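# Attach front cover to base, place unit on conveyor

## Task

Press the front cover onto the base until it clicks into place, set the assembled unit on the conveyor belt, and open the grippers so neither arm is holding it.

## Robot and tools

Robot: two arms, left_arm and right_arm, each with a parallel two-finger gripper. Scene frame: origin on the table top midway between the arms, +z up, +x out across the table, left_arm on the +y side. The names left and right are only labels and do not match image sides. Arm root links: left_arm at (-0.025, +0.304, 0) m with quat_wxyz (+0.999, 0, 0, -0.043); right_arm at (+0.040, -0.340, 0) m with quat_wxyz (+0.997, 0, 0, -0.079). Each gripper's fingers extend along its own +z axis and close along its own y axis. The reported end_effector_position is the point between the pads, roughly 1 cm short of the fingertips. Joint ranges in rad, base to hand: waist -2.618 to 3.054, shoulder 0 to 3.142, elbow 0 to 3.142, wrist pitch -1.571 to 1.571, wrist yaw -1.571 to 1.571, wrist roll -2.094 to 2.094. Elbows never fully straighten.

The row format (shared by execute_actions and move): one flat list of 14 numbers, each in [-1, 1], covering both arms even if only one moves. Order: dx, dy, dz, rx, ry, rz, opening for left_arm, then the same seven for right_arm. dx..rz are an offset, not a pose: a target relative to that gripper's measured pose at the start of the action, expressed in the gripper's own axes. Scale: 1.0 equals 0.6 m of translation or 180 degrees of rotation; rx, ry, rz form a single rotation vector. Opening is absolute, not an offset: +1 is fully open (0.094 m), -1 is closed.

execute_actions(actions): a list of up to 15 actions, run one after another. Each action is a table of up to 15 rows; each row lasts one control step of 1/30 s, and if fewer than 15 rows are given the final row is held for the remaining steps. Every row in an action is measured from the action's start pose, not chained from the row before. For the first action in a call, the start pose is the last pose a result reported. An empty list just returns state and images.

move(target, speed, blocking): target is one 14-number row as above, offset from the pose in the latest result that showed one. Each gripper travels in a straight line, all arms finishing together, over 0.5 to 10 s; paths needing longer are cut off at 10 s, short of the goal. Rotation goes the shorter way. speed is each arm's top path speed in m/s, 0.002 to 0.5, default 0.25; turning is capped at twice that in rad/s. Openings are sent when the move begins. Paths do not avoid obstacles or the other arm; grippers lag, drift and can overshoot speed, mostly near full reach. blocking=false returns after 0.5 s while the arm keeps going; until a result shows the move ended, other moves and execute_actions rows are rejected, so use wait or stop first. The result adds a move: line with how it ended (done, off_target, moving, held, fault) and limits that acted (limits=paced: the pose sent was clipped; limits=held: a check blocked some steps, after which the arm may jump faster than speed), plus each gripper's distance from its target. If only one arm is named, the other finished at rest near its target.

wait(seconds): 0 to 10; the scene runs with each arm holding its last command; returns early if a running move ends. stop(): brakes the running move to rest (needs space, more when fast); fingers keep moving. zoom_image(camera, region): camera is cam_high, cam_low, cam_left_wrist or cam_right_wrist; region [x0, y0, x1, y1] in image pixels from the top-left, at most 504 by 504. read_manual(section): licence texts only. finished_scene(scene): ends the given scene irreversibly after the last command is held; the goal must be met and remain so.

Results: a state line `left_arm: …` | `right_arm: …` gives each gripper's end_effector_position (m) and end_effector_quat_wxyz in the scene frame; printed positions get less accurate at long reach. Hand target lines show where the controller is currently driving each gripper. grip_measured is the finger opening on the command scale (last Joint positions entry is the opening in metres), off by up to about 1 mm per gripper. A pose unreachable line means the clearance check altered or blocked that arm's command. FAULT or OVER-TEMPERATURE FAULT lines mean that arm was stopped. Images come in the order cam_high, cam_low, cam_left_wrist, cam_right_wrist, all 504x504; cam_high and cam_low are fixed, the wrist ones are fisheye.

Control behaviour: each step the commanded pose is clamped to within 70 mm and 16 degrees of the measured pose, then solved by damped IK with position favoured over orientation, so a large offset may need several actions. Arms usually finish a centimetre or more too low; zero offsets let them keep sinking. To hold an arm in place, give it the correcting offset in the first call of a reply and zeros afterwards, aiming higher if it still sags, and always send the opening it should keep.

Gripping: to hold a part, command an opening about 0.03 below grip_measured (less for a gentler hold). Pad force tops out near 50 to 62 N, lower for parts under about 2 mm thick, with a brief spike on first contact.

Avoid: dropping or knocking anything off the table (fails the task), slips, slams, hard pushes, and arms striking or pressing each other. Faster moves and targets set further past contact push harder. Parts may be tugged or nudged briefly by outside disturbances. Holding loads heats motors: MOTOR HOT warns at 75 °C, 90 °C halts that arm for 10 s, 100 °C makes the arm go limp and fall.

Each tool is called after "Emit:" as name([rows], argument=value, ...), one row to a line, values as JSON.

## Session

Emit:
execute_actions(actions=[])

Scene clock: 0.00 s.
left_arm: end_effector_position=(+0.4641, +0.4697, +0.2389) grip_measured=+1.000 end_effector_quat_wxyz=(+0.300, +0.520, +0.501, +0.623) | right_arm: end_effector_position=(+0.1851, -0.3902, +0.1473) grip_measured=+1.000 end_effector_quat_wxyz=(-0.040, +0.348, +0.936, -0.026)
Joint positions: left_arm=[0.414 1.696 0.91  0.743 0.011 1.927 0.094] | right_arm=[-0.127  1.198  1.078 -1.534  0.046  0.429  0.094]
Joint velocities: left_arm=[-0.002 -0.017  0.022  0.022  0.007  0.007  0.   ] | right_arm=[ 0.007 -0.017 -0.017 -0.007  0.007 -0.095  0.   ]
Motor temperatures (°C, as the motors report them): left_arm=[23 26 26 26 25 22] | right_arm=[25 28 25 29 24 24]
Hand target (left_arm): +0.464, +0.470, +0.244; +0.304, +0.516, +0.501, +0.624
Hand target (right_arm): +0.187, -0.391, +0.150; -0.032, +0.349, +0.936, -0.027
camera_calibration (this result's frames):
cam_left_wrist: T_world_to_cam=[[-0.130678, 0.393916, -0.909809, 0.0980689], [-0.666175, 0.644752, 0.37484, -0.0476119], [0.734257, 0.655076, 0.178162, -0.575441], [0, 0, 0, 1]] pos_world=[0.403619, 0.369024, 0.209592]
cam_right_wrist: T_world_to_cam=[[-0.554655, -0.831927, 0.0159662, -0.216262], [-0.682925, 0.466108, 0.562456, 0.258205], [-0.475365, 0.301066, -0.826673, 0.42625], [0, 0, 0, 1]] pos_world=[0.259008, -0.428595, 0.210593]

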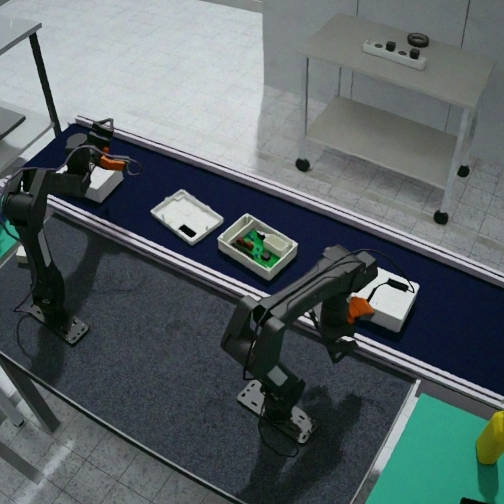

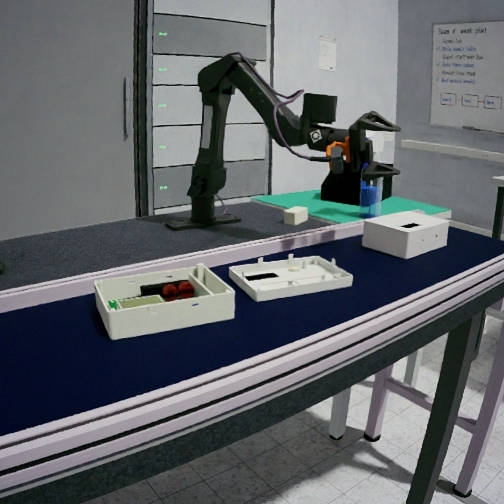

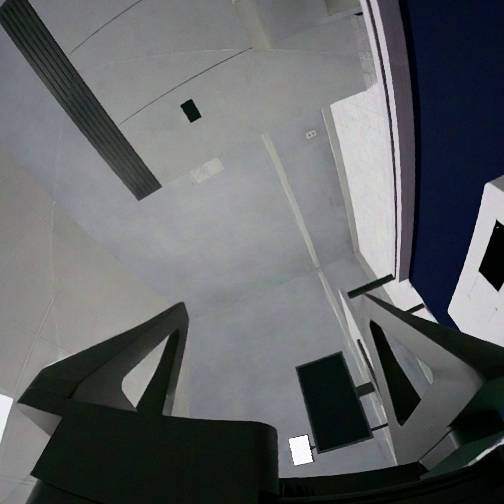

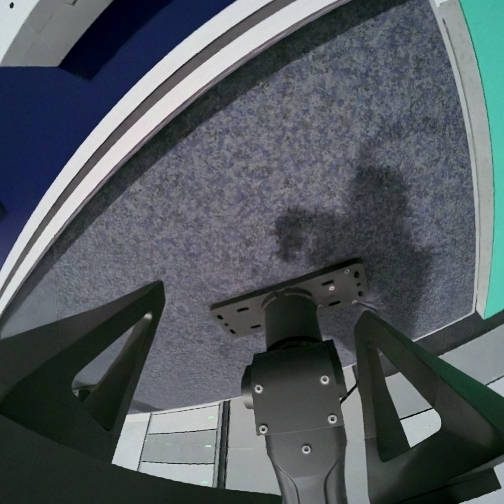

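Emit:
zoom_image(camera="cam_high", region=[140, 175, 310, 290])

Emit:
zoom_image(camera="cam_low", region=[80, 240, 370, 350])

Region (140, 175, 310, 290) of cam_high's 504x504 image, scaled by 2.965, with more detail than that image has; it fills the top 341 rows of this view, and the rest is white.

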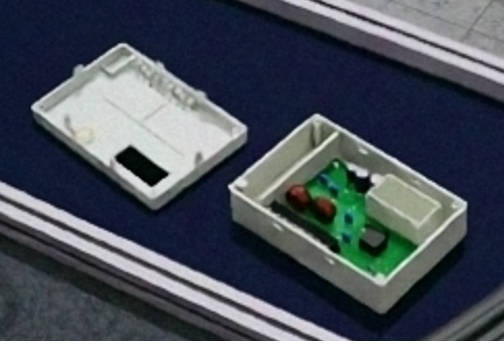

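Region (80, 240, 370, 350) of cam_low's 504x504 image, scaled by 1.738, with more detail than that image has; it fills the top 191 rows of this view, and the rest is white.

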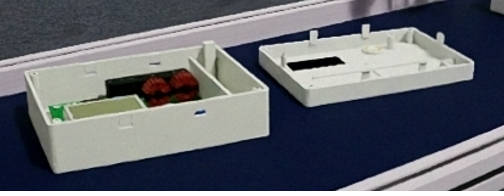

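Emit:
move(target=[-0.32,-0.033,-0.236,0.432,0.189,-0.441,1, -0.063,0.473,-0.03,0,0,-0.2,1], speed=0.5)

Scene clock: 4.43 s.
left_arm: end_effector_position=(+0.3824, +0.2557, +0.1541) grip_measured=+1.000 end_effector_quat_wxyz=(+0.100, +0.001, +0.995, +0.002) | right_arm: end_effector_position=(+0.4018, -0.2077, +0.1379) grip_measured=+1.000 end_effector_quat_wxyz=(-0.035, +0.052, +0.998, -0.009)
Joint positions: left_arm=[-0.047  1.926  1.811 -1.258 -0.029 -0.127  0.094] | right_arm=[ 0.502  2.105  2.024 -1.562 -0.01   0.447  0.094]
Joint velocities: left_arm=[ 0.002 -0.012 -0.007 -0.051  0.081 -0.066  0.   ] | right_arm=[ 0.012 -0.022 -0.002  0.051 -0.051  0.007  0.   ]
Motor temperatures (°C, as the motors report them): left_arm=[23 27 26 27 25 22] | right_arm=[25 28 25 29 24 24]
Hand target (left_arm): +0.384, +0.258, +0.157; +0.098, -0.008, +0.995, -0.004
Hand target (right_arm): +0.403, -0.202, +0.143; -0.032, +0.042, +0.999, -0.003
Off the commanded pose (left_arm): 0.007 m, 0 deg.
Off the commanded pose (right_arm): 0.009 m, 2 deg.
joint sent to its limit (right arm) — the command would take joint 4 (wrist pitch) past its lower limit, so that joint was sent only as far as its limit.
move: done; limits=paced
camera_calibration (this result's frames):
cam_left_wrist: T_world_to_cam=[[-0.0654128, -0.996334, -0.0551356, 0.293355], [-0.963911, 0.0488013, 0.261714, 0.35138], [-0.258063, 0.0702653, -0.963569, 0.344785], [0, 0, 0, 1]] pos_world=[0.446864, 0.250905, 0.256437]
cam_right_wrist: T_world_to_cam=[[0.019054, -0.999042, -0.0394055, -0.201638], [-0.822811, -0.0380588, 0.56704, 0.27728], [-0.567996, 0.0216189, -0.822747, 0.4452], [0, 0, 0, 1]] pos_world=[0.484863, -0.200517, 0.201113]

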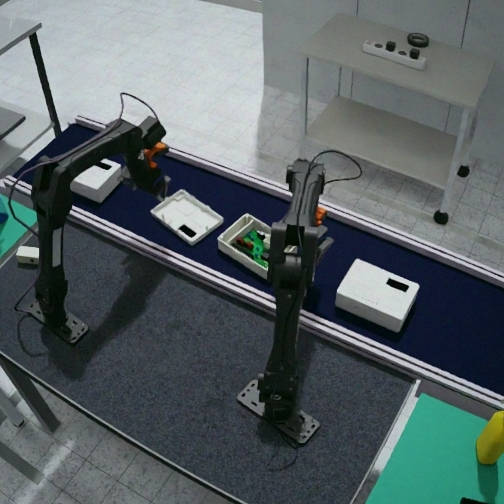

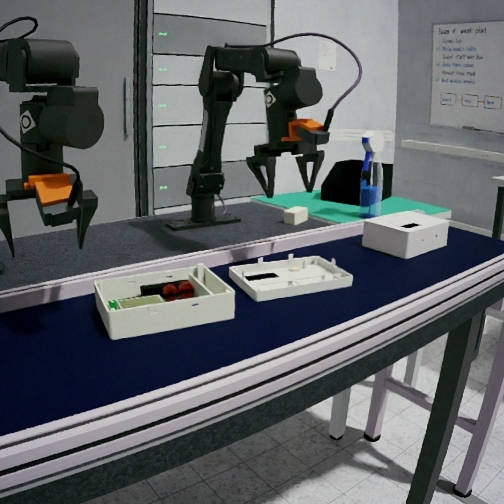

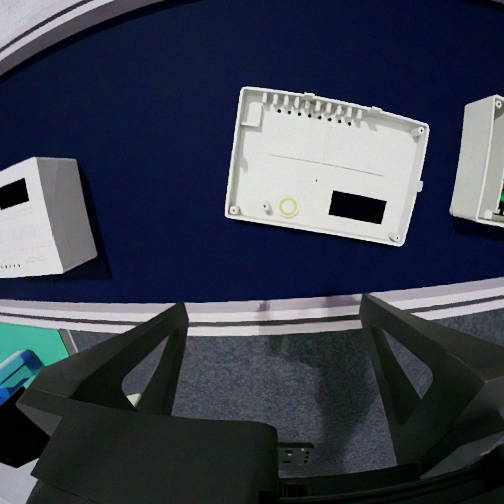

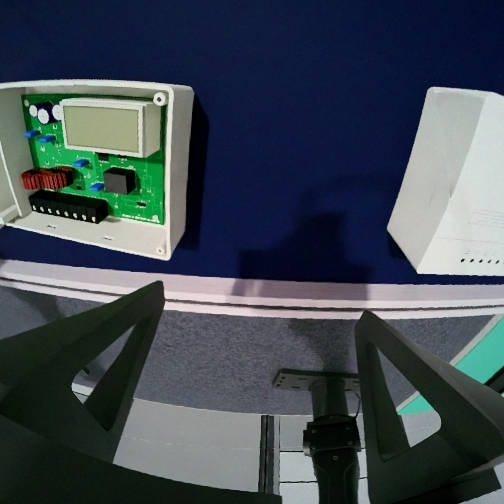

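Emit:
move(target=[-0.086,0.046,0.155,0,-0.04,0.067,-0.3, 0,0,-0.06,-0.5,0,0,1], speed=0.4)

Scene clock: 8.03 s.
left_arm: end_effector_position=(+0.4491, +0.2828, +0.0772) grip_measured=-0.297 end_effector_quat_wxyz=(+0.160, +0.107, +0.981, +0.017) | right_arm: end_effector_position=(+0.4024, -0.2042, +0.1705) grip_measured=+1.000 end_effector_quat_wxyz=(+0.015, +0.064, +0.727, +0.684)
Joint positions: left_arm=[ 0.033  2.072  1.684 -0.86  -0.016  0.167  0.033] | right_arm=[ 0.037  1.998  1.317 -1.062 -1.505 -0.107  0.094]
Joint velocities: left_arm=[ 0.002 -0.007 -0.002 -0.022 -0.022  0.022  0.   ] | right_arm=[-0.012  0.012  0.002  0.007  0.022 -0.081  0.   ]
Motor temperatures (°C, as the motors report them): left_arm=[23 27 26 27 25 22] | right_arm=[25 28 26 29 24 24]
Hand target (left_arm): +0.451, +0.285, +0.073; +0.162, +0.106, +0.981, +0.012
Hand target (right_arm): +0.404, -0.206, +0.171; +0.020, +0.066, +0.715, +0.695
Off the commanded pose (left_arm): 0.005 m, 1 deg.
Off the commanded pose (right_arm): 0.005 m, 3 deg.
move: off_target (right_arm)
camera_calibration (this result's frames):
cam_left_wrist: T_world_to_cam=[[-0.258552, -0.957719, -0.126196, 0.401787], [-0.959181, 0.239036, 0.151105, 0.387046], [-0.114551, 0.160113, -0.980429, 0.197396], [0, 0, 0, 1]] pos_world=[0.497743, 0.260676, 0.185752]
cam_right_wrist: T_world_to_cam=[[0.0585995, -0.0186418, -0.998108, 0.150851], [-0.90976, -0.412611, -0.0457062, 0.322398], [-0.410978, 0.910717, -0.0411384, 0.457324], [0, 0, 0, 1]] pos_world=[0.472415, -0.280656, 0.184115]

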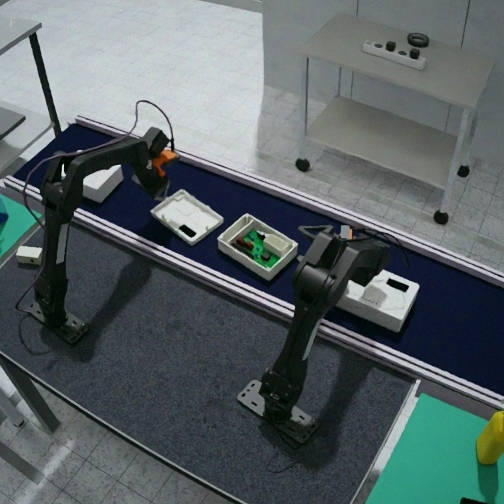

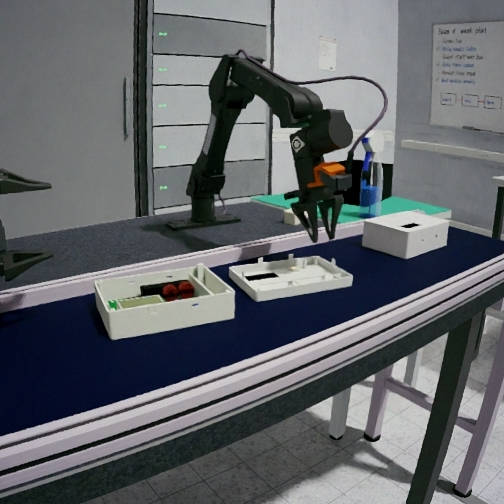

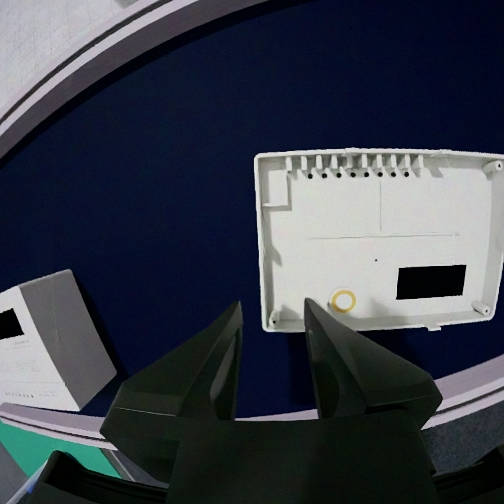

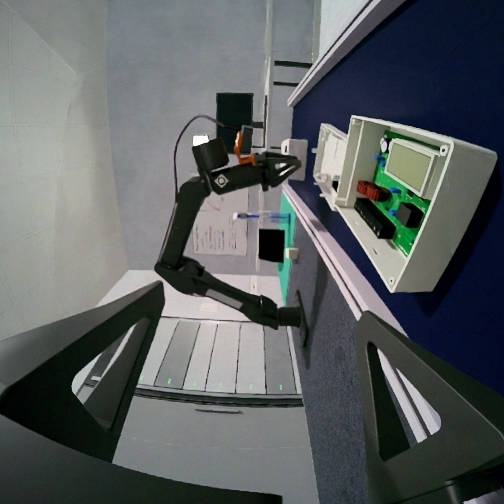

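Emit:
move(target=[0.018,0.003,0.066,0,0,0,-0.3, 0.083,0.05,0.078,0,-0.035,0,1], speed=0.1)

Scene clock: 12.17 s.
left_arm: end_effector_position=(+0.4502, +0.2828, +0.0402) grip_measured=-0.297 end_effector_quat_wxyz=(+0.158, +0.109, +0.981, +0.018) | right_arm: end_effector_position=(+0.3673, -0.1546, +0.2064) grip_measured=+1.000 end_effector_quat_wxyz=(+0.060, +0.110, +0.721, +0.681)
Joint positions: left_arm=[ 0.033  2.11   1.593 -0.734 -0.016  0.172  0.033] | right_arm=[ 0.2    1.546  0.675  0.641 -1.285  1.414  0.094]
Joint velocities: left_arm=[-0.012 -0.002  0.007  0.037 -0.066 -0.007 -0.   ] | right_arm=[ 0.007  0.017 -0.007  0.095  0.007  0.066  0.   ]
Motor temperatures (°C, as the motors report them): left_arm=[23 28 26 27 25 22] | right_arm=[25 29 26 30 24 24]
Hand target (left_arm): +0.451, +0.288, +0.037; +0.160, +0.107, +0.981, +0.017
Hand target (right_arm): +0.364, -0.151, +0.205; +0.060, +0.106, +0.721, +0.682
Off the commanded pose (left_arm): 0.006 m, 0 deg.
Off the commanded pose (right_arm): 0.010 m, 1 deg.
move: done
camera_calibration (this result's frames):
cam_left_wrist: T_world_to_cam=[[-0.263095, -0.956383, -0.126937, 0.399054], [-0.957669, 0.242954, 0.154412, 0.39184], [-0.116838, 0.162188, -0.979818, 0.161665], [0, 0, 0, 1]] pos_world=[0.49913, 0.260229, 0.148552]
cam_right_wrist: T_world_to_cam=[[0.0576667, -0.0254631, -0.998011, 0.188966], [-0.95486, -0.293204, -0.0476926, 0.347994], [-0.291406, 0.955711, -0.0412218, 0.362337], [0, 0, 0, 1]] pos_world=[0.426976, -0.239445, 0.220124]

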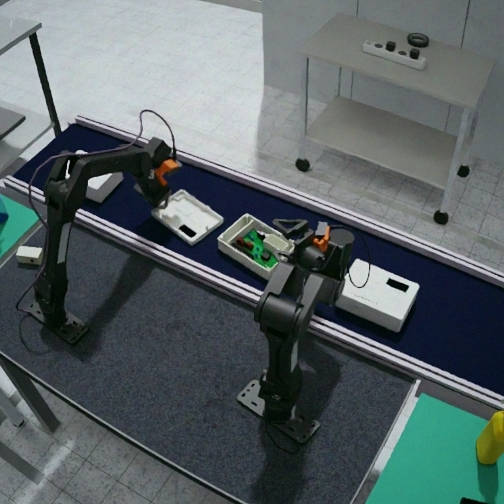

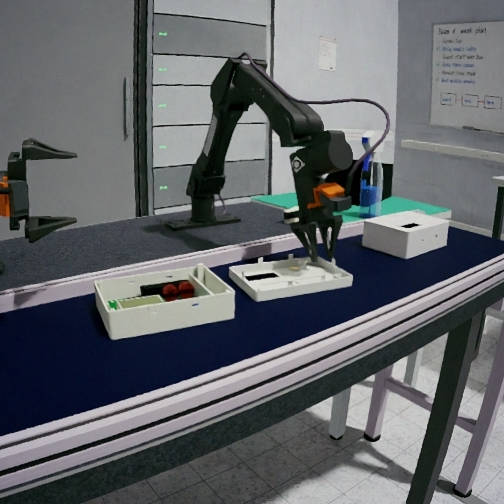

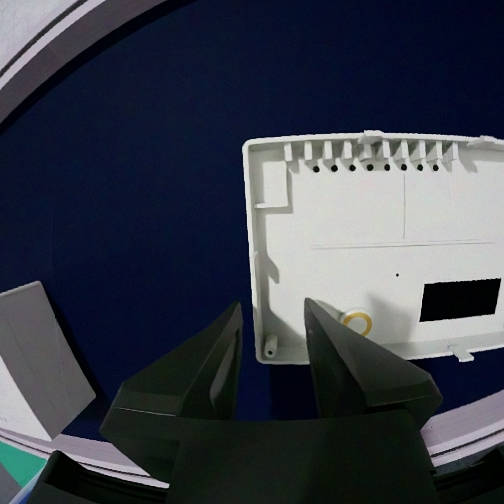

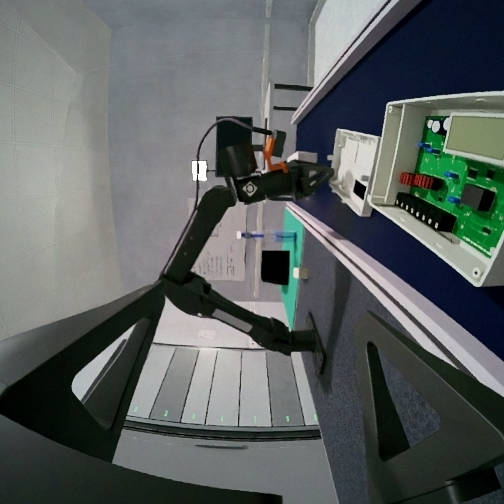

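Emit:
zoom_image(camera="cam_low", region=[220, 200, 370, 310])

Region (220, 200, 370, 310) of cam_low's 504x504 image, scaled by 3.360, with more detail than that image has; it fills the top 370 rows of this view, and the rest is white.

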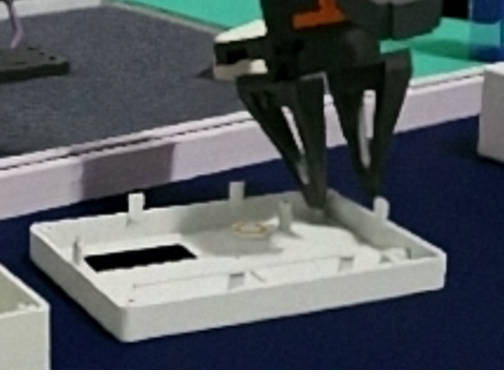

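Emit:
move(target=[0.009,0.015,0.028,0,0,0,-0.3, 0,0,0,0,0,0,1], speed=0.05)

Emit:
zoom_image(camera="cam_low", region=[220, 200, 370, 310])

Scene clock: 13.17 s.
left_arm: end_effector_position=(+0.4505, +0.2904, +0.0263) grip_measured=-0.297 end_effector_quat_wxyz=(+0.155, +0.109, +0.982, +0.020) | right_arm: end_effector_position=(+0.3674, -0.1546, +0.2070) grip_measured=+1.000 end_effector_quat_wxyz=(+0.060, +0.109, +0.721, +0.682)
Joint positions: left_arm=[ 0.049  2.131  1.571 -0.697 -0.016  0.188  0.033] | right_arm=[ 0.2    1.546  0.675  0.646 -1.285  1.417  0.094]
Joint velocities: left_arm=[ 0.007 -0.012 -0.007  0.037 -0.007 -0.007  0.001] | right_arm=[ 0.022  0.017 -0.002 -0.022  0.051  0.037  0.   ]
Motor temperatures (°C, as the motors report them): left_arm=[23 28 27 27 25 22] | right_arm=[25 29 26 30 24 24]
Hand target (left_arm): +0.452, +0.293, +0.023; +0.158, +0.109, +0.981, +0.018
Hand target (right_arm): +0.367, -0.155, +0.206; +0.060, +0.110, +0.721, +0.681
Off the commanded pose (left_arm): 0.004 m, 0 deg.
Off the commanded pose (right_arm): 0.001 m, 0 deg.
move: done
camera_calibration (this result's frames):
cam_left_wrist: T_world_to_cam=[[-0.263173, -0.955914, -0.130262, 0.404633], [-0.95683, 0.241359, 0.16193, 0.392242], [-0.123351, 0.167254, -0.978167, 0.148278], [0, 0, 0, 1]] pos_world=[0.500088, 0.267323, 0.134233]
cam_right_wrist: T_world_to_cam=[[0.0596638, -0.0244519, -0.997919, 0.188914], [-0.954826, -0.292946, -0.0499093, 0.348593], [-0.291116, 0.955816, -0.0408256, 0.36221], [0, 0, 0, 1]] pos_world=[0.427019, -0.239468, 0.220706]

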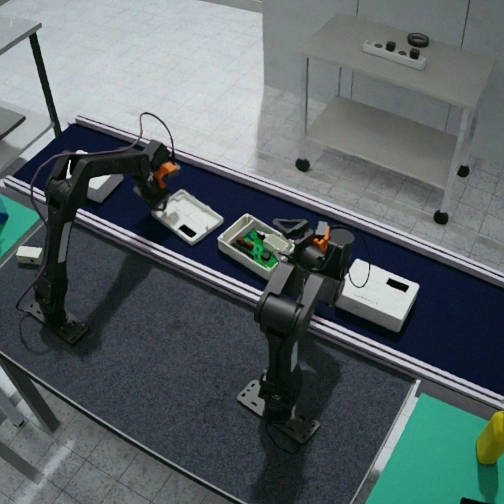

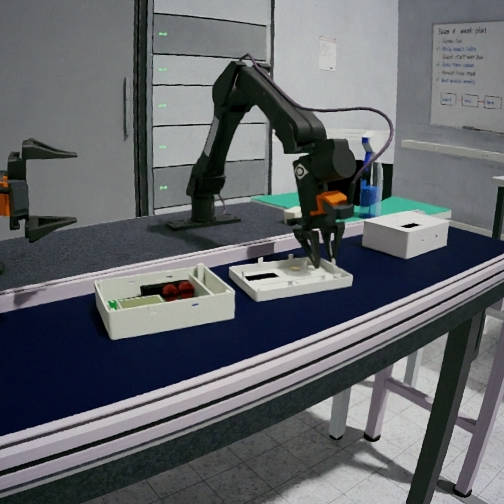

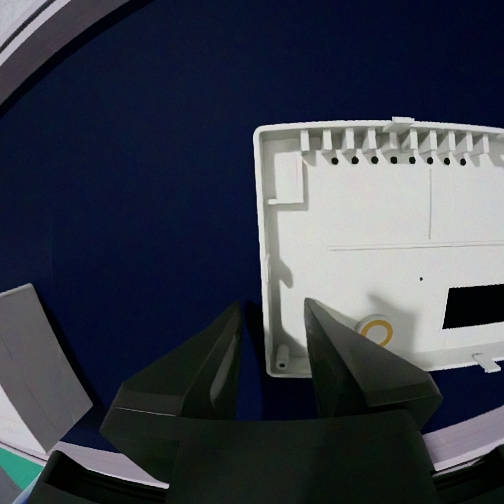

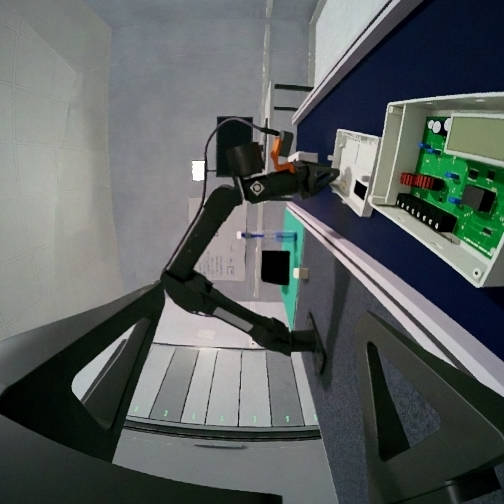

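Region (220, 200, 370, 310) of cam_low's 504x504 image, scaled by 3.360, with more detail than that image has; it fills the top 370 rows of this view, and the rest is white.

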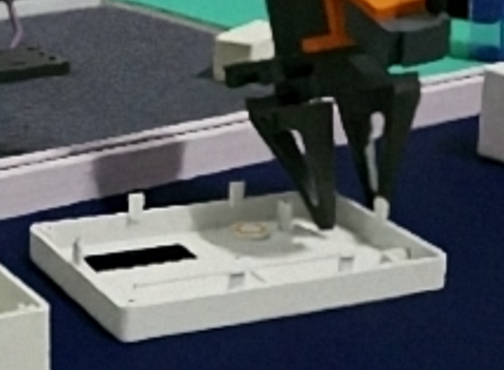

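Emit:
move(target=[0.006,0.0,0.018,0,0,0,-0.3, 0,0,0,0,0,0,1], speed=0.03)

Emit:
zoom_image(camera="cam_low", region=[220, 200, 370, 310])

Scene clock: 14.00 s.
left_arm: end_effector_position=(+0.4526, +0.2903, +0.0248) grip_measured=-0.297 end_effector_quat_wxyz=(+0.161, +0.109, +0.981, +0.020) | right_arm: end_effector_position=(+0.3674, -0.1546, +0.2070) grip_measured=+1.000 end_effector_quat_wxyz=(+0.060, +0.109, +0.721, +0.682)
Joint positions: left_arm=[ 0.049  2.131  1.56  -0.674 -0.016  0.188  0.033] | right_arm=[ 0.2    1.546  0.675  0.646 -1.285  1.417  0.094]
Joint velocities: left_arm=[ 0.002 -0.002 -0.012 -0.037  0.051  0.022 -0.   ] | right_arm=[-0.002 -0.017  0.012  0.051  0.11   0.022  0.   ]
Motor temperatures (°C, as the motors report them): left_arm=[23 28 27 27 25 22] | right_arm=[25 29 26 30 24 24]
Hand target (left_arm): +0.450, +0.291, +0.015; +0.154, +0.109, +0.982, +0.020
Hand target (right_arm): +0.367, -0.155, +0.207; +0.060, +0.109, +0.721, +0.682
Off the commanded pose (left_arm): 0.010 m, 1 deg.
Off the commanded pose (right_arm): 0.000 m, 0 deg.
move: done
camera_calibration (this result's frames):
cam_left_wrist: T_world_to_cam=[[-0.261862, -0.955863, -0.133242, 0.404394], [-0.958704, 0.241759, 0.149801, 0.395581], [-0.110977, 0.166967, -0.979697, 0.141626], [0, 0, 0, 1]] pos_world=[0.500857, 0.267264, 0.133375]
cam_right_wrist: T_world_to_cam=[[0.0596638, -0.0244519, -0.997919, 0.188914], [-0.954826, -0.292946, -0.0499093, 0.348593], [-0.291116, 0.955816, -0.0408256, 0.36221], [0, 0, 0, 1]] pos_world=[0.427019, -0.239468, 0.220706]

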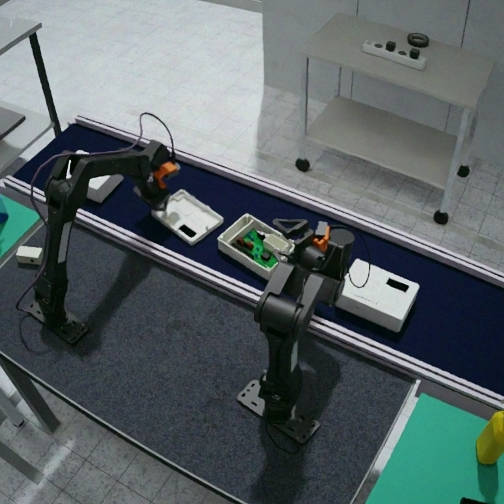

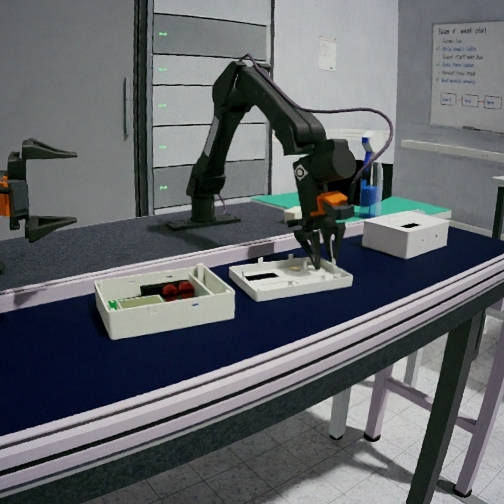

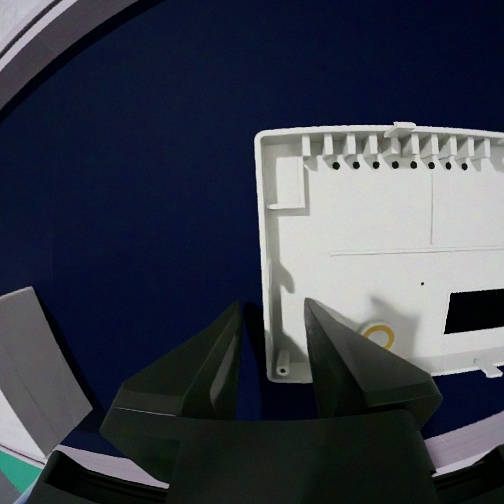

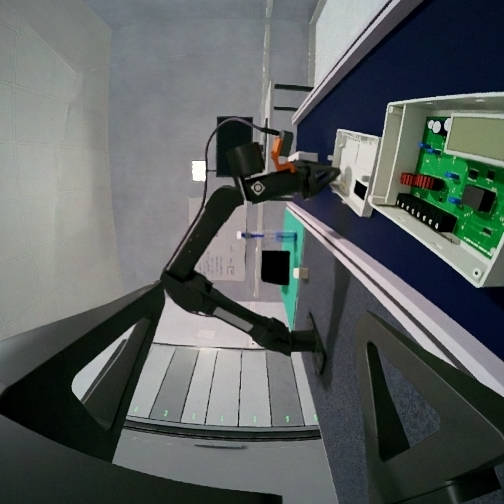

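Region (220, 200, 370, 310) of cam_low's 504x504 image, scaled by 3.360, with more detail than that image has; it fills the top 370 rows of this view, and the rest is white.

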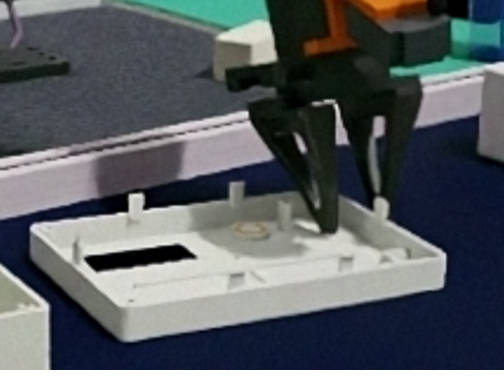

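Emit:
move(target=[0.012,0.0,0.026,0,0,0,-0.3, 0,0,0,0,0,0,1], speed=0.03)

Emit:
move(target=[0,0.0,0,0,0,0,-1, 0,0,0,0,0,0,1], speed=0.03)

Emit:
zoom_image(camera="cam_low", region=[220, 200, 370, 310])

Scene clock: 15.10 s.
left_arm: end_effector_position=(+0.4610, +0.2900, +0.0243) grip_measured=-0.297 end_effector_quat_wxyz=(+0.181, +0.109, +0.977, +0.022) | right_arm: end_effector_position=(+0.3674, -0.1546, +0.2070) grip_measured=+1.000 end_effector_quat_wxyz=(+0.060, +0.109, +0.721, +0.682)
Joint positions: left_arm=[ 0.049  2.131  1.543 -0.615 -0.016  0.188  0.033] | right_arm=[ 0.2    1.546  0.675  0.646 -1.285  1.417  0.094]
Joint velocities: left_arm=[ 0.002  0.007  0.002  0.022 -0.11   0.007 -0.001] | right_arm=[-0.007  0.012 -0.002 -0.051  0.007  0.007  0.   ]
Motor temperatures (°C, as the motors report them): left_arm=[23 28 27 27 25 22] | right_arm=[25 29 26 30 24 24]
Hand target (left_arm): +0.450, +0.292, +0.008; +0.161, +0.109, +0.981, +0.020
Hand target (right_arm): +0.367, -0.155, +0.207; +0.060, +0.109, +0.721, +0.682
Off the commanded pose (left_arm): 0.019 m, 2 deg.
Off the commanded pose (right_arm): 0.000 m, 0 deg.
move: off_target (left_arm)
camera_calibration (this result's frames):
cam_left_wrist: T_world_to_cam=[[-0.256076, -0.956073, -0.142648, 0.403844], [-0.964133, 0.241956, 0.10911, 0.407191], [-0.0698031, 0.165472, -0.983741, 0.123618], [0, 0, 0, 1]] pos_world=[0.50463, 0.267127, 0.134787]
cam_right_wrist: T_world_to_cam=[[0.0596638, -0.0244519, -0.997919, 0.188914], [-0.954826, -0.292946, -0.0499093, 0.348593], [-0.291116, 0.955816, -0.0408256, 0.36221], [0, 0, 0, 1]] pos_world=[0.427019, -0.239468, 0.220706]

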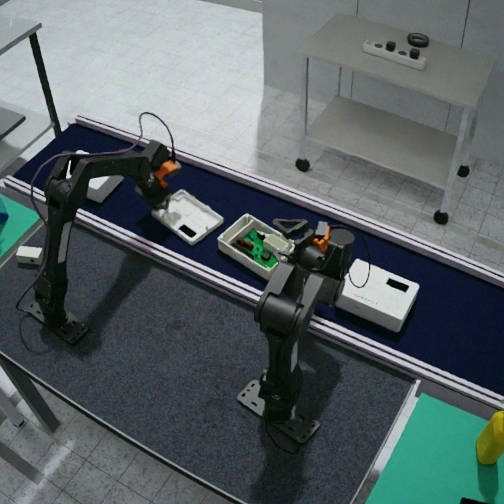

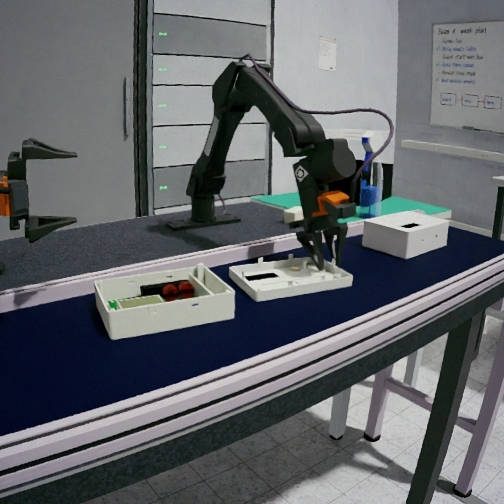

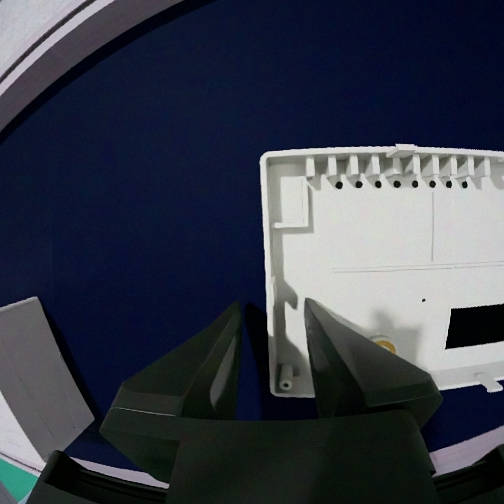

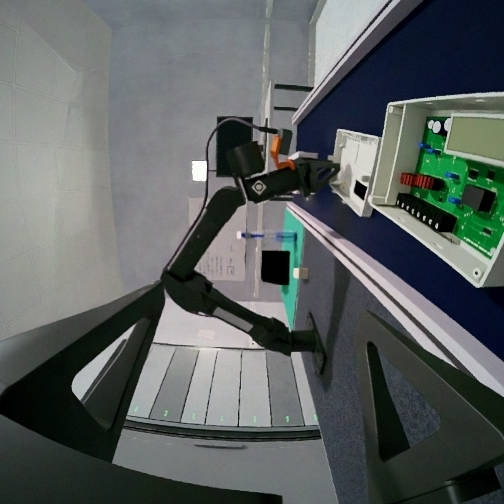

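Scene clock: 15.60 s.
left_arm: end_effector_position=(+0.4611, +0.2873, +0.0247) grip_measured=-0.962 end_effector_quat_wxyz=(+0.183, +0.109, +0.977, +0.014) | right_arm: end_effector_position=(+0.3674, -0.1546, +0.2070) grip_measured=+1.000 end_effector_quat_wxyz=(+0.060, +0.109, +0.721, +0.682)
Joint positions: left_arm=[ 0.049  2.131  1.543 -0.614 -0.001  0.186  0.002] | right_arm=[ 0.2    1.546  0.675  0.646 -1.285  1.417  0.094]
Joint velocities: left_arm=[ 0.002 -0.002  0.002  0.007  0.051  0.022 -0.001] | right_arm=[-0.002  0.007 -0.012  0.022  0.022 -0.066  0.   ]
Motor temperatures (°C, as the motors report them): left_arm=[23 29 27 27 25 22] | right_arm=[25 29 26 30 24 24]
Hand target (left_arm): +0.461, +0.290, +0.024; +0.182, +0.109, +0.977, +0.022
Hand target (right_arm): +0.367, -0.155, +0.207; +0.060, +0.109, +0.721, +0.682
Off the commanded pose (left_arm): 0.003 m, 1 deg.
Off the commanded pose (right_arm): 0.000 m, 0 deg.
move: done
camera_calibration (this result's frames):
cam_left_wrist: T_world_to_cam=[[-0.25881, -0.957367, -0.12832, 0.402613], [-0.963507, 0.246473, 0.104427, 0.406489], [-0.0683472, 0.150664, -0.98622, 0.12812], [0, 0, 0, 1]] pos_world=[0.504612, 0.265957, 0.13557]
cam_right_wrist: T_world_to_cam=[[0.0596638, -0.0244519, -0.997919, 0.188914], [-0.954826, -0.292946, -0.0499093, 0.348593], [-0.291116, 0.955816, -0.0408256, 0.36221], [0, 0, 0, 1]] pos_world=[0.427019, -0.239468, 0.220706]

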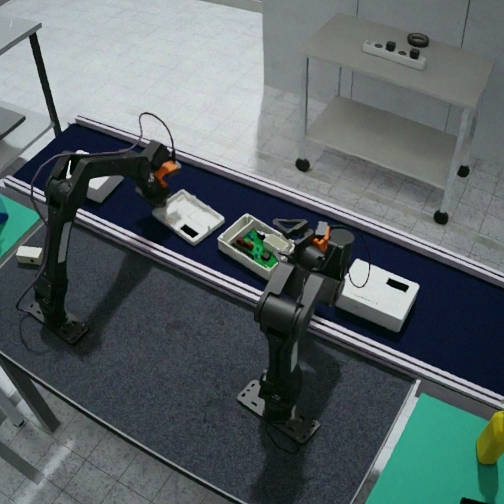

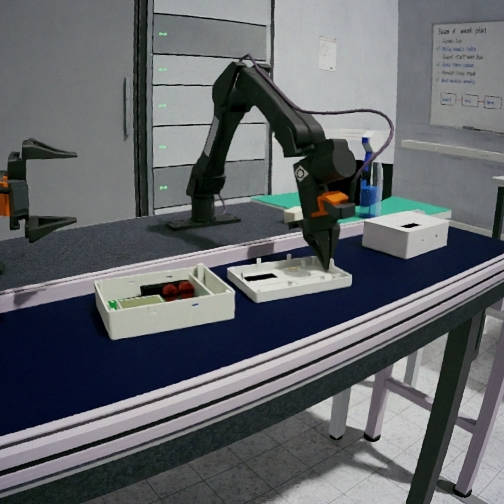

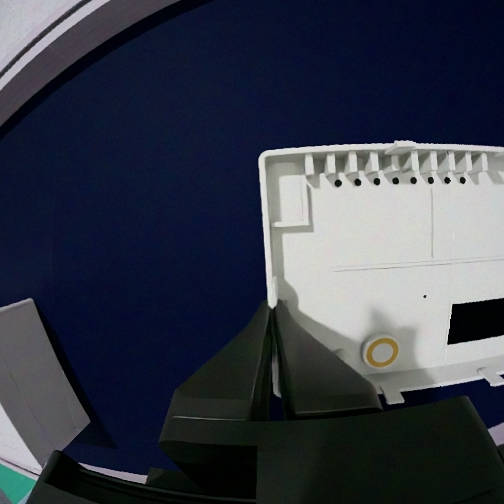

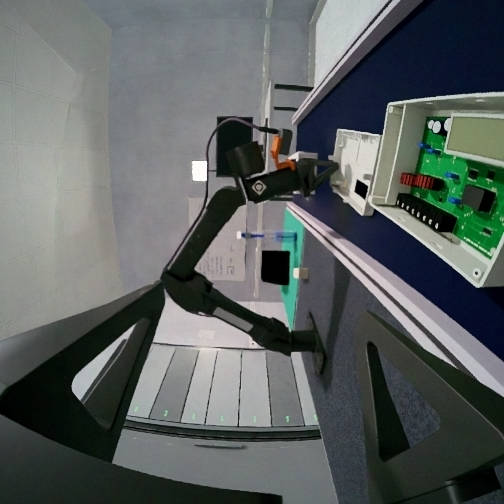

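Region (220, 200, 370, 310) of cam_low's 504x504 image, scaled by 3.360, with more detail than that image has; it fills the top 370 rows of this view, and the rest is white.

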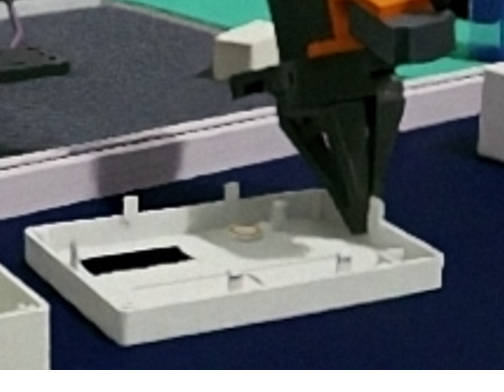

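Emit:
move(target=[-0.04,0.007,-0.1,0.02,0,0,-1, 0,0,0,0,0,0,1], speed=0.12)

Scene clock: 17.13 s.
left_arm: end_effector_position=(+0.4586, +0.2859, +0.0746) grip_measured=-0.966 end_effector_quat_wxyz=(+0.164, +0.115, +0.980, -0.007) | right_arm: end_effector_position=(+0.3674, -0.1546, +0.2070) grip_measured=+1.000 end_effector_quat_wxyz=(+0.060, +0.109, +0.721, +0.682)
Joint positions: left_arm=[ 0.062  2.108  1.725 -0.862  0.044  0.203  0.002] | right_arm=[ 0.2    1.546  0.675  0.646 -1.285  1.417  0.094]
Joint velocities: left_arm=[ 0.002 -0.032 -0.007 -0.051 -0.022  0.066  0.   ] | right_arm=[-0.012 -0.012  0.022 -0.051  0.022 -0.066  0.   ]
Motor temperatures (°C, as the motors report them): left_arm=[23 29 27 27 25 22] | right_arm=[25 29 26 30 24 24]
Hand target (left_arm): +0.463, +0.286, +0.089; +0.180, +0.115, +0.977, -0.016
Hand target (right_arm): +0.367, -0.155, +0.207; +0.060, +0.109, +0.721, +0.682
Off the commanded pose (left_arm): 0.015 m, 2 deg.
Off the commanded pose (right_arm): 0.000 m, 0 deg.
move: off_target (left_arm)
camera_calibration (this result's frames):
cam_left_wrist: T_world_to_cam=[[-0.280899, -0.956092, -0.0835734, 0.413461], [-0.953647, 0.268262, 0.136358, 0.386076], [-0.107951, 0.118002, -0.987128, 0.20494], [0, 0, 0, 1]] pos_world=[0.506445, 0.267554, 0.184212]
cam_right_wrist: T_world_to_cam=[[0.0596638, -0.0244519, -0.997919, 0.188914], [-0.954826, -0.292946, -0.0499093, 0.348593], [-0.291116, 0.955816, -0.0408256, 0.36221], [0, 0, 0, 1]] pos_world=[0.427019, -0.239468, 0.220706]

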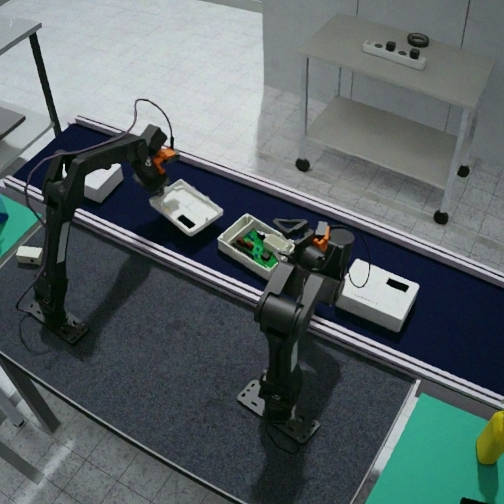

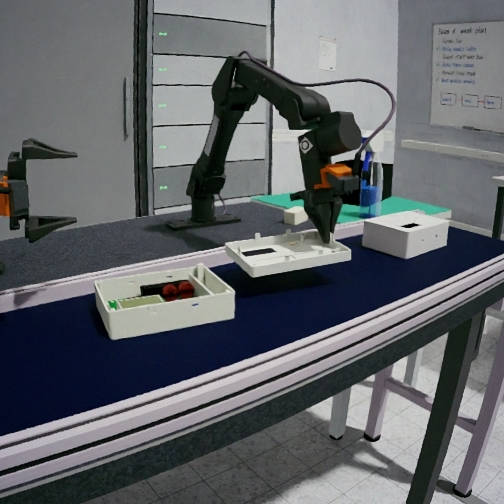

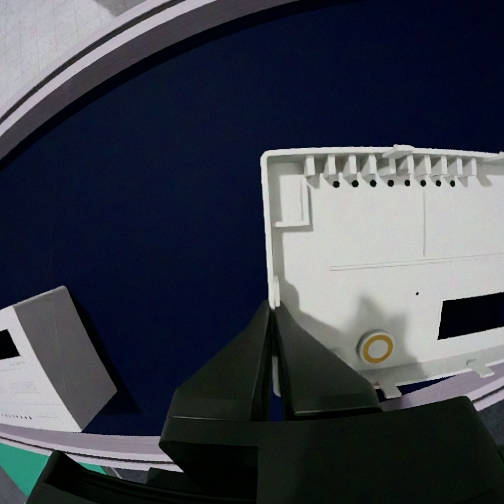

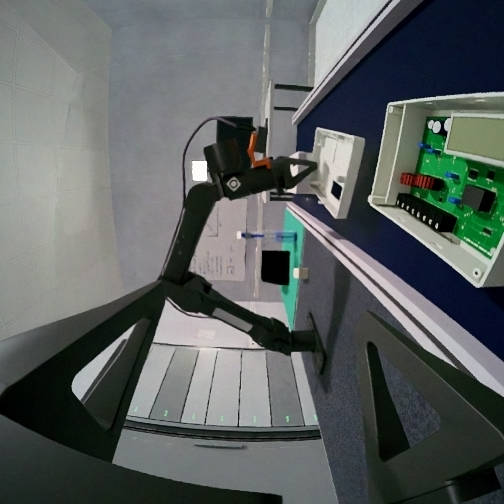

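Emit:
move(target=[0.028,-0.339,-0.274,0.015,-0.012,0,-1, 0,0,0,0,0,0,1], speed=0.2)

Scene clock: 19.37 s.
left_arm: end_effector_position=(+0.3410, +0.0953, +0.2094) grip_measured=-0.966 end_effector_quat_wxyz=(+0.165, +0.126, +0.978, -0.031) | right_arm: end_effector_position=(+0.3674, -0.1546, +0.2070) grip_measured=+1.000 end_effector_quat_wxyz=(+0.060, +0.109, +0.721, +0.682)
Joint positions: left_arm=[-0.467  1.879  1.936 -1.299 -0.078 -0.283  0.002] | right_arm=[ 0.2    1.546  0.675  0.646 -1.285  1.417  0.094]
Joint velocities: left_arm=[-0.002  0.007 -0.017 -0.022 -0.007 -0.007  0.   ] | right_arm=[-0.002 -0.002  0.007  0.022 -0.051  0.022  0.   ]
Motor temperatures (°C, as the motors report them): left_arm=[23 29 27 27 25 22] | right_arm=[25 29 26 31 24 24]
Hand target (left_arm): +0.344, +0.096, +0.218; +0.176, +0.118, +0.977, -0.032
Hand target (right_arm): +0.367, -0.155, +0.207; +0.060, +0.109, +0.721, +0.682
Off the commanded pose (left_arm): 0.012 m, 2 deg.
Off the commanded pose (right_arm): 0.000 m, 0 deg.
move: off_target (left_arm)
camera_calibration (this result's frames):
cam_left_wrist: T_world_to_cam=[[-0.310051, -0.949875, -0.0400729, 0.209726], [-0.944641, 0.303036, 0.125784, 0.302497], [-0.107336, 0.0768541, -0.991248, 0.352426], [0, 0, 0, 1]] pos_world=[0.388604, 0.0804602, 0.319697]
cam_right_wrist: T_world_to_cam=[[0.0596638, -0.0244519, -0.997919, 0.188914], [-0.954826, -0.292946, -0.0499093, 0.348593], [-0.291116, 0.955816, -0.0408256, 0.36221], [0, 0, 0, 1]] pos_world=[0.427019, -0.239468, 0.220706]

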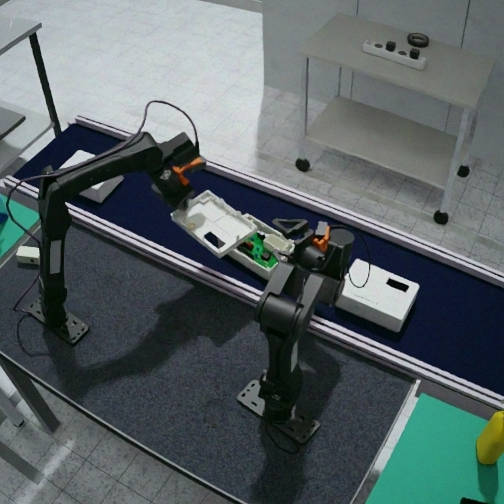

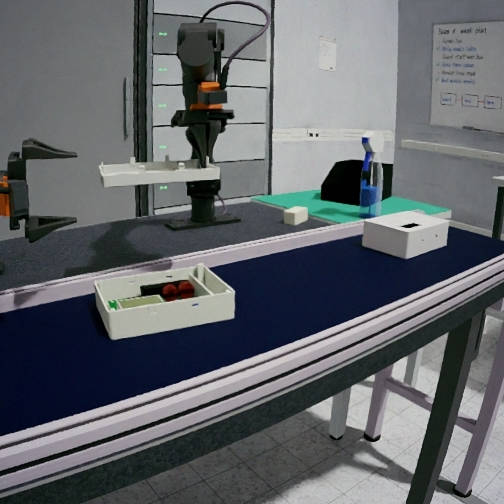

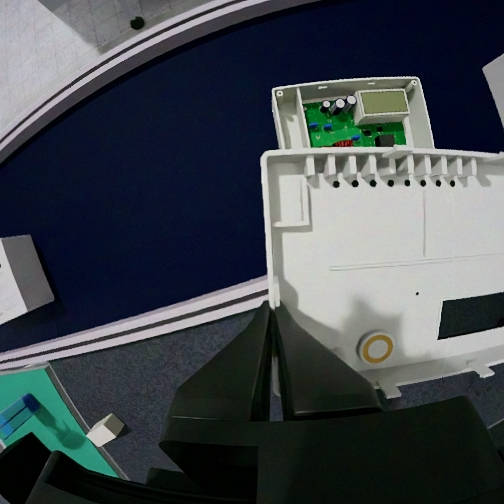

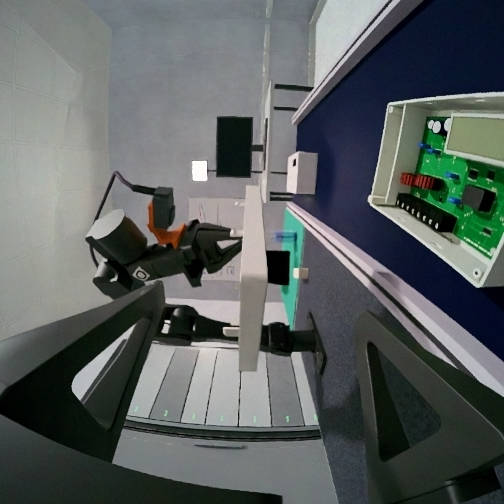

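Emit:
move(target=[0,0,0,0,0,0,-1, 0.03,0.02,0.075,-0.02,0,0,0.2], speed=0.1)

Scene clock: 20.97 s.
left_arm: end_effector_position=(+0.3407, +0.0956, +0.2093) grip_measured=-0.966 end_effector_quat_wxyz=(+0.165, +0.125, +0.978, -0.031) | right_arm: end_effector_position=(+0.3625, -0.1083, +0.2250) grip_measured=+0.202 end_effector_quat_wxyz=(+0.066, +0.103, +0.697, +0.706)
Joint positions: left_arm=[-0.467  1.879  1.936 -1.3   -0.078 -0.284  0.002] | right_arm=[ 0.362  1.574  0.647  0.941 -1.128  1.638  0.056]
Joint velocities: left_arm=[-0.002  0.002 -0.027 -0.022  0.022  0.081 -0.001] | right_arm=[ 0.007 -0.022  0.007  0.051 -0.022 -0.007  0.   ]
Motor temperatures (°C, as the motors report them): left_arm=[23 29 27 27 25 22] | right_arm=[25 29 26 31 24 24]
Hand target (left_arm): +0.341, +0.095, +0.209; +0.165, +0.126, +0.978, -0.031
Hand target (right_arm): +0.361, -0.106, +0.218; +0.063, +0.108, +0.698, +0.705
Off the commanded pose (left_arm): 0.000 m, 0 deg.
Off the commanded pose (right_arm): 0.008 m, 1 deg.
move: done
camera_calibration (this result's frames):
cam_left_wrist: T_world_to_cam=[[-0.308958, -0.950217, -0.040404, 0.209601], [-0.94485, 0.301805, 0.127169, 0.302079], [-0.108644, 0.0774657, -0.991058, 0.35261], [0, 0, 0, 1]] pos_world=[0.388486, 0.0806817, 0.31951]
cam_right_wrist: T_world_to_cam=[[0.0838032, 0.0405433, -0.995657, 0.206068], [-0.953452, -0.287185, -0.0919451, 0.367949], [-0.289666, 0.957017, 0.014589, 0.304402], [0, 0, 0, 1]] pos_world=[0.421727, -0.194003, 0.234563]

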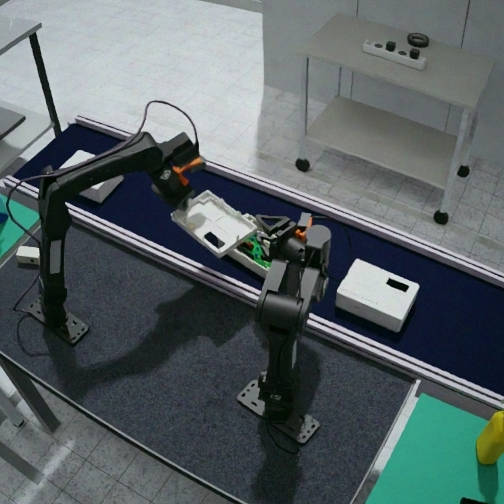

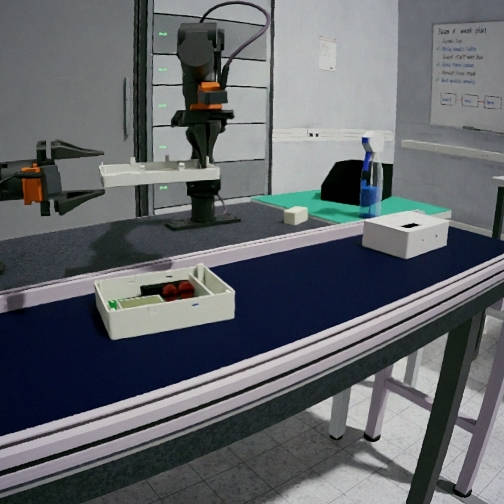

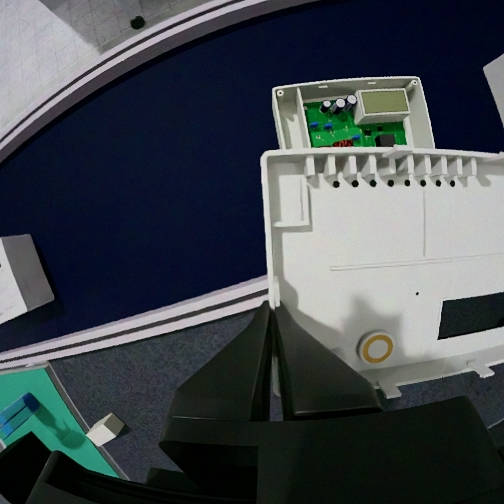

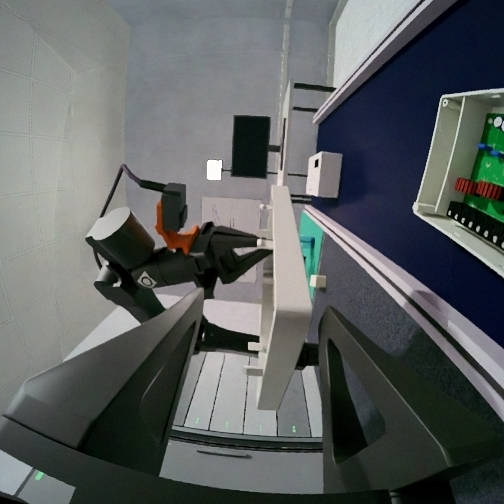

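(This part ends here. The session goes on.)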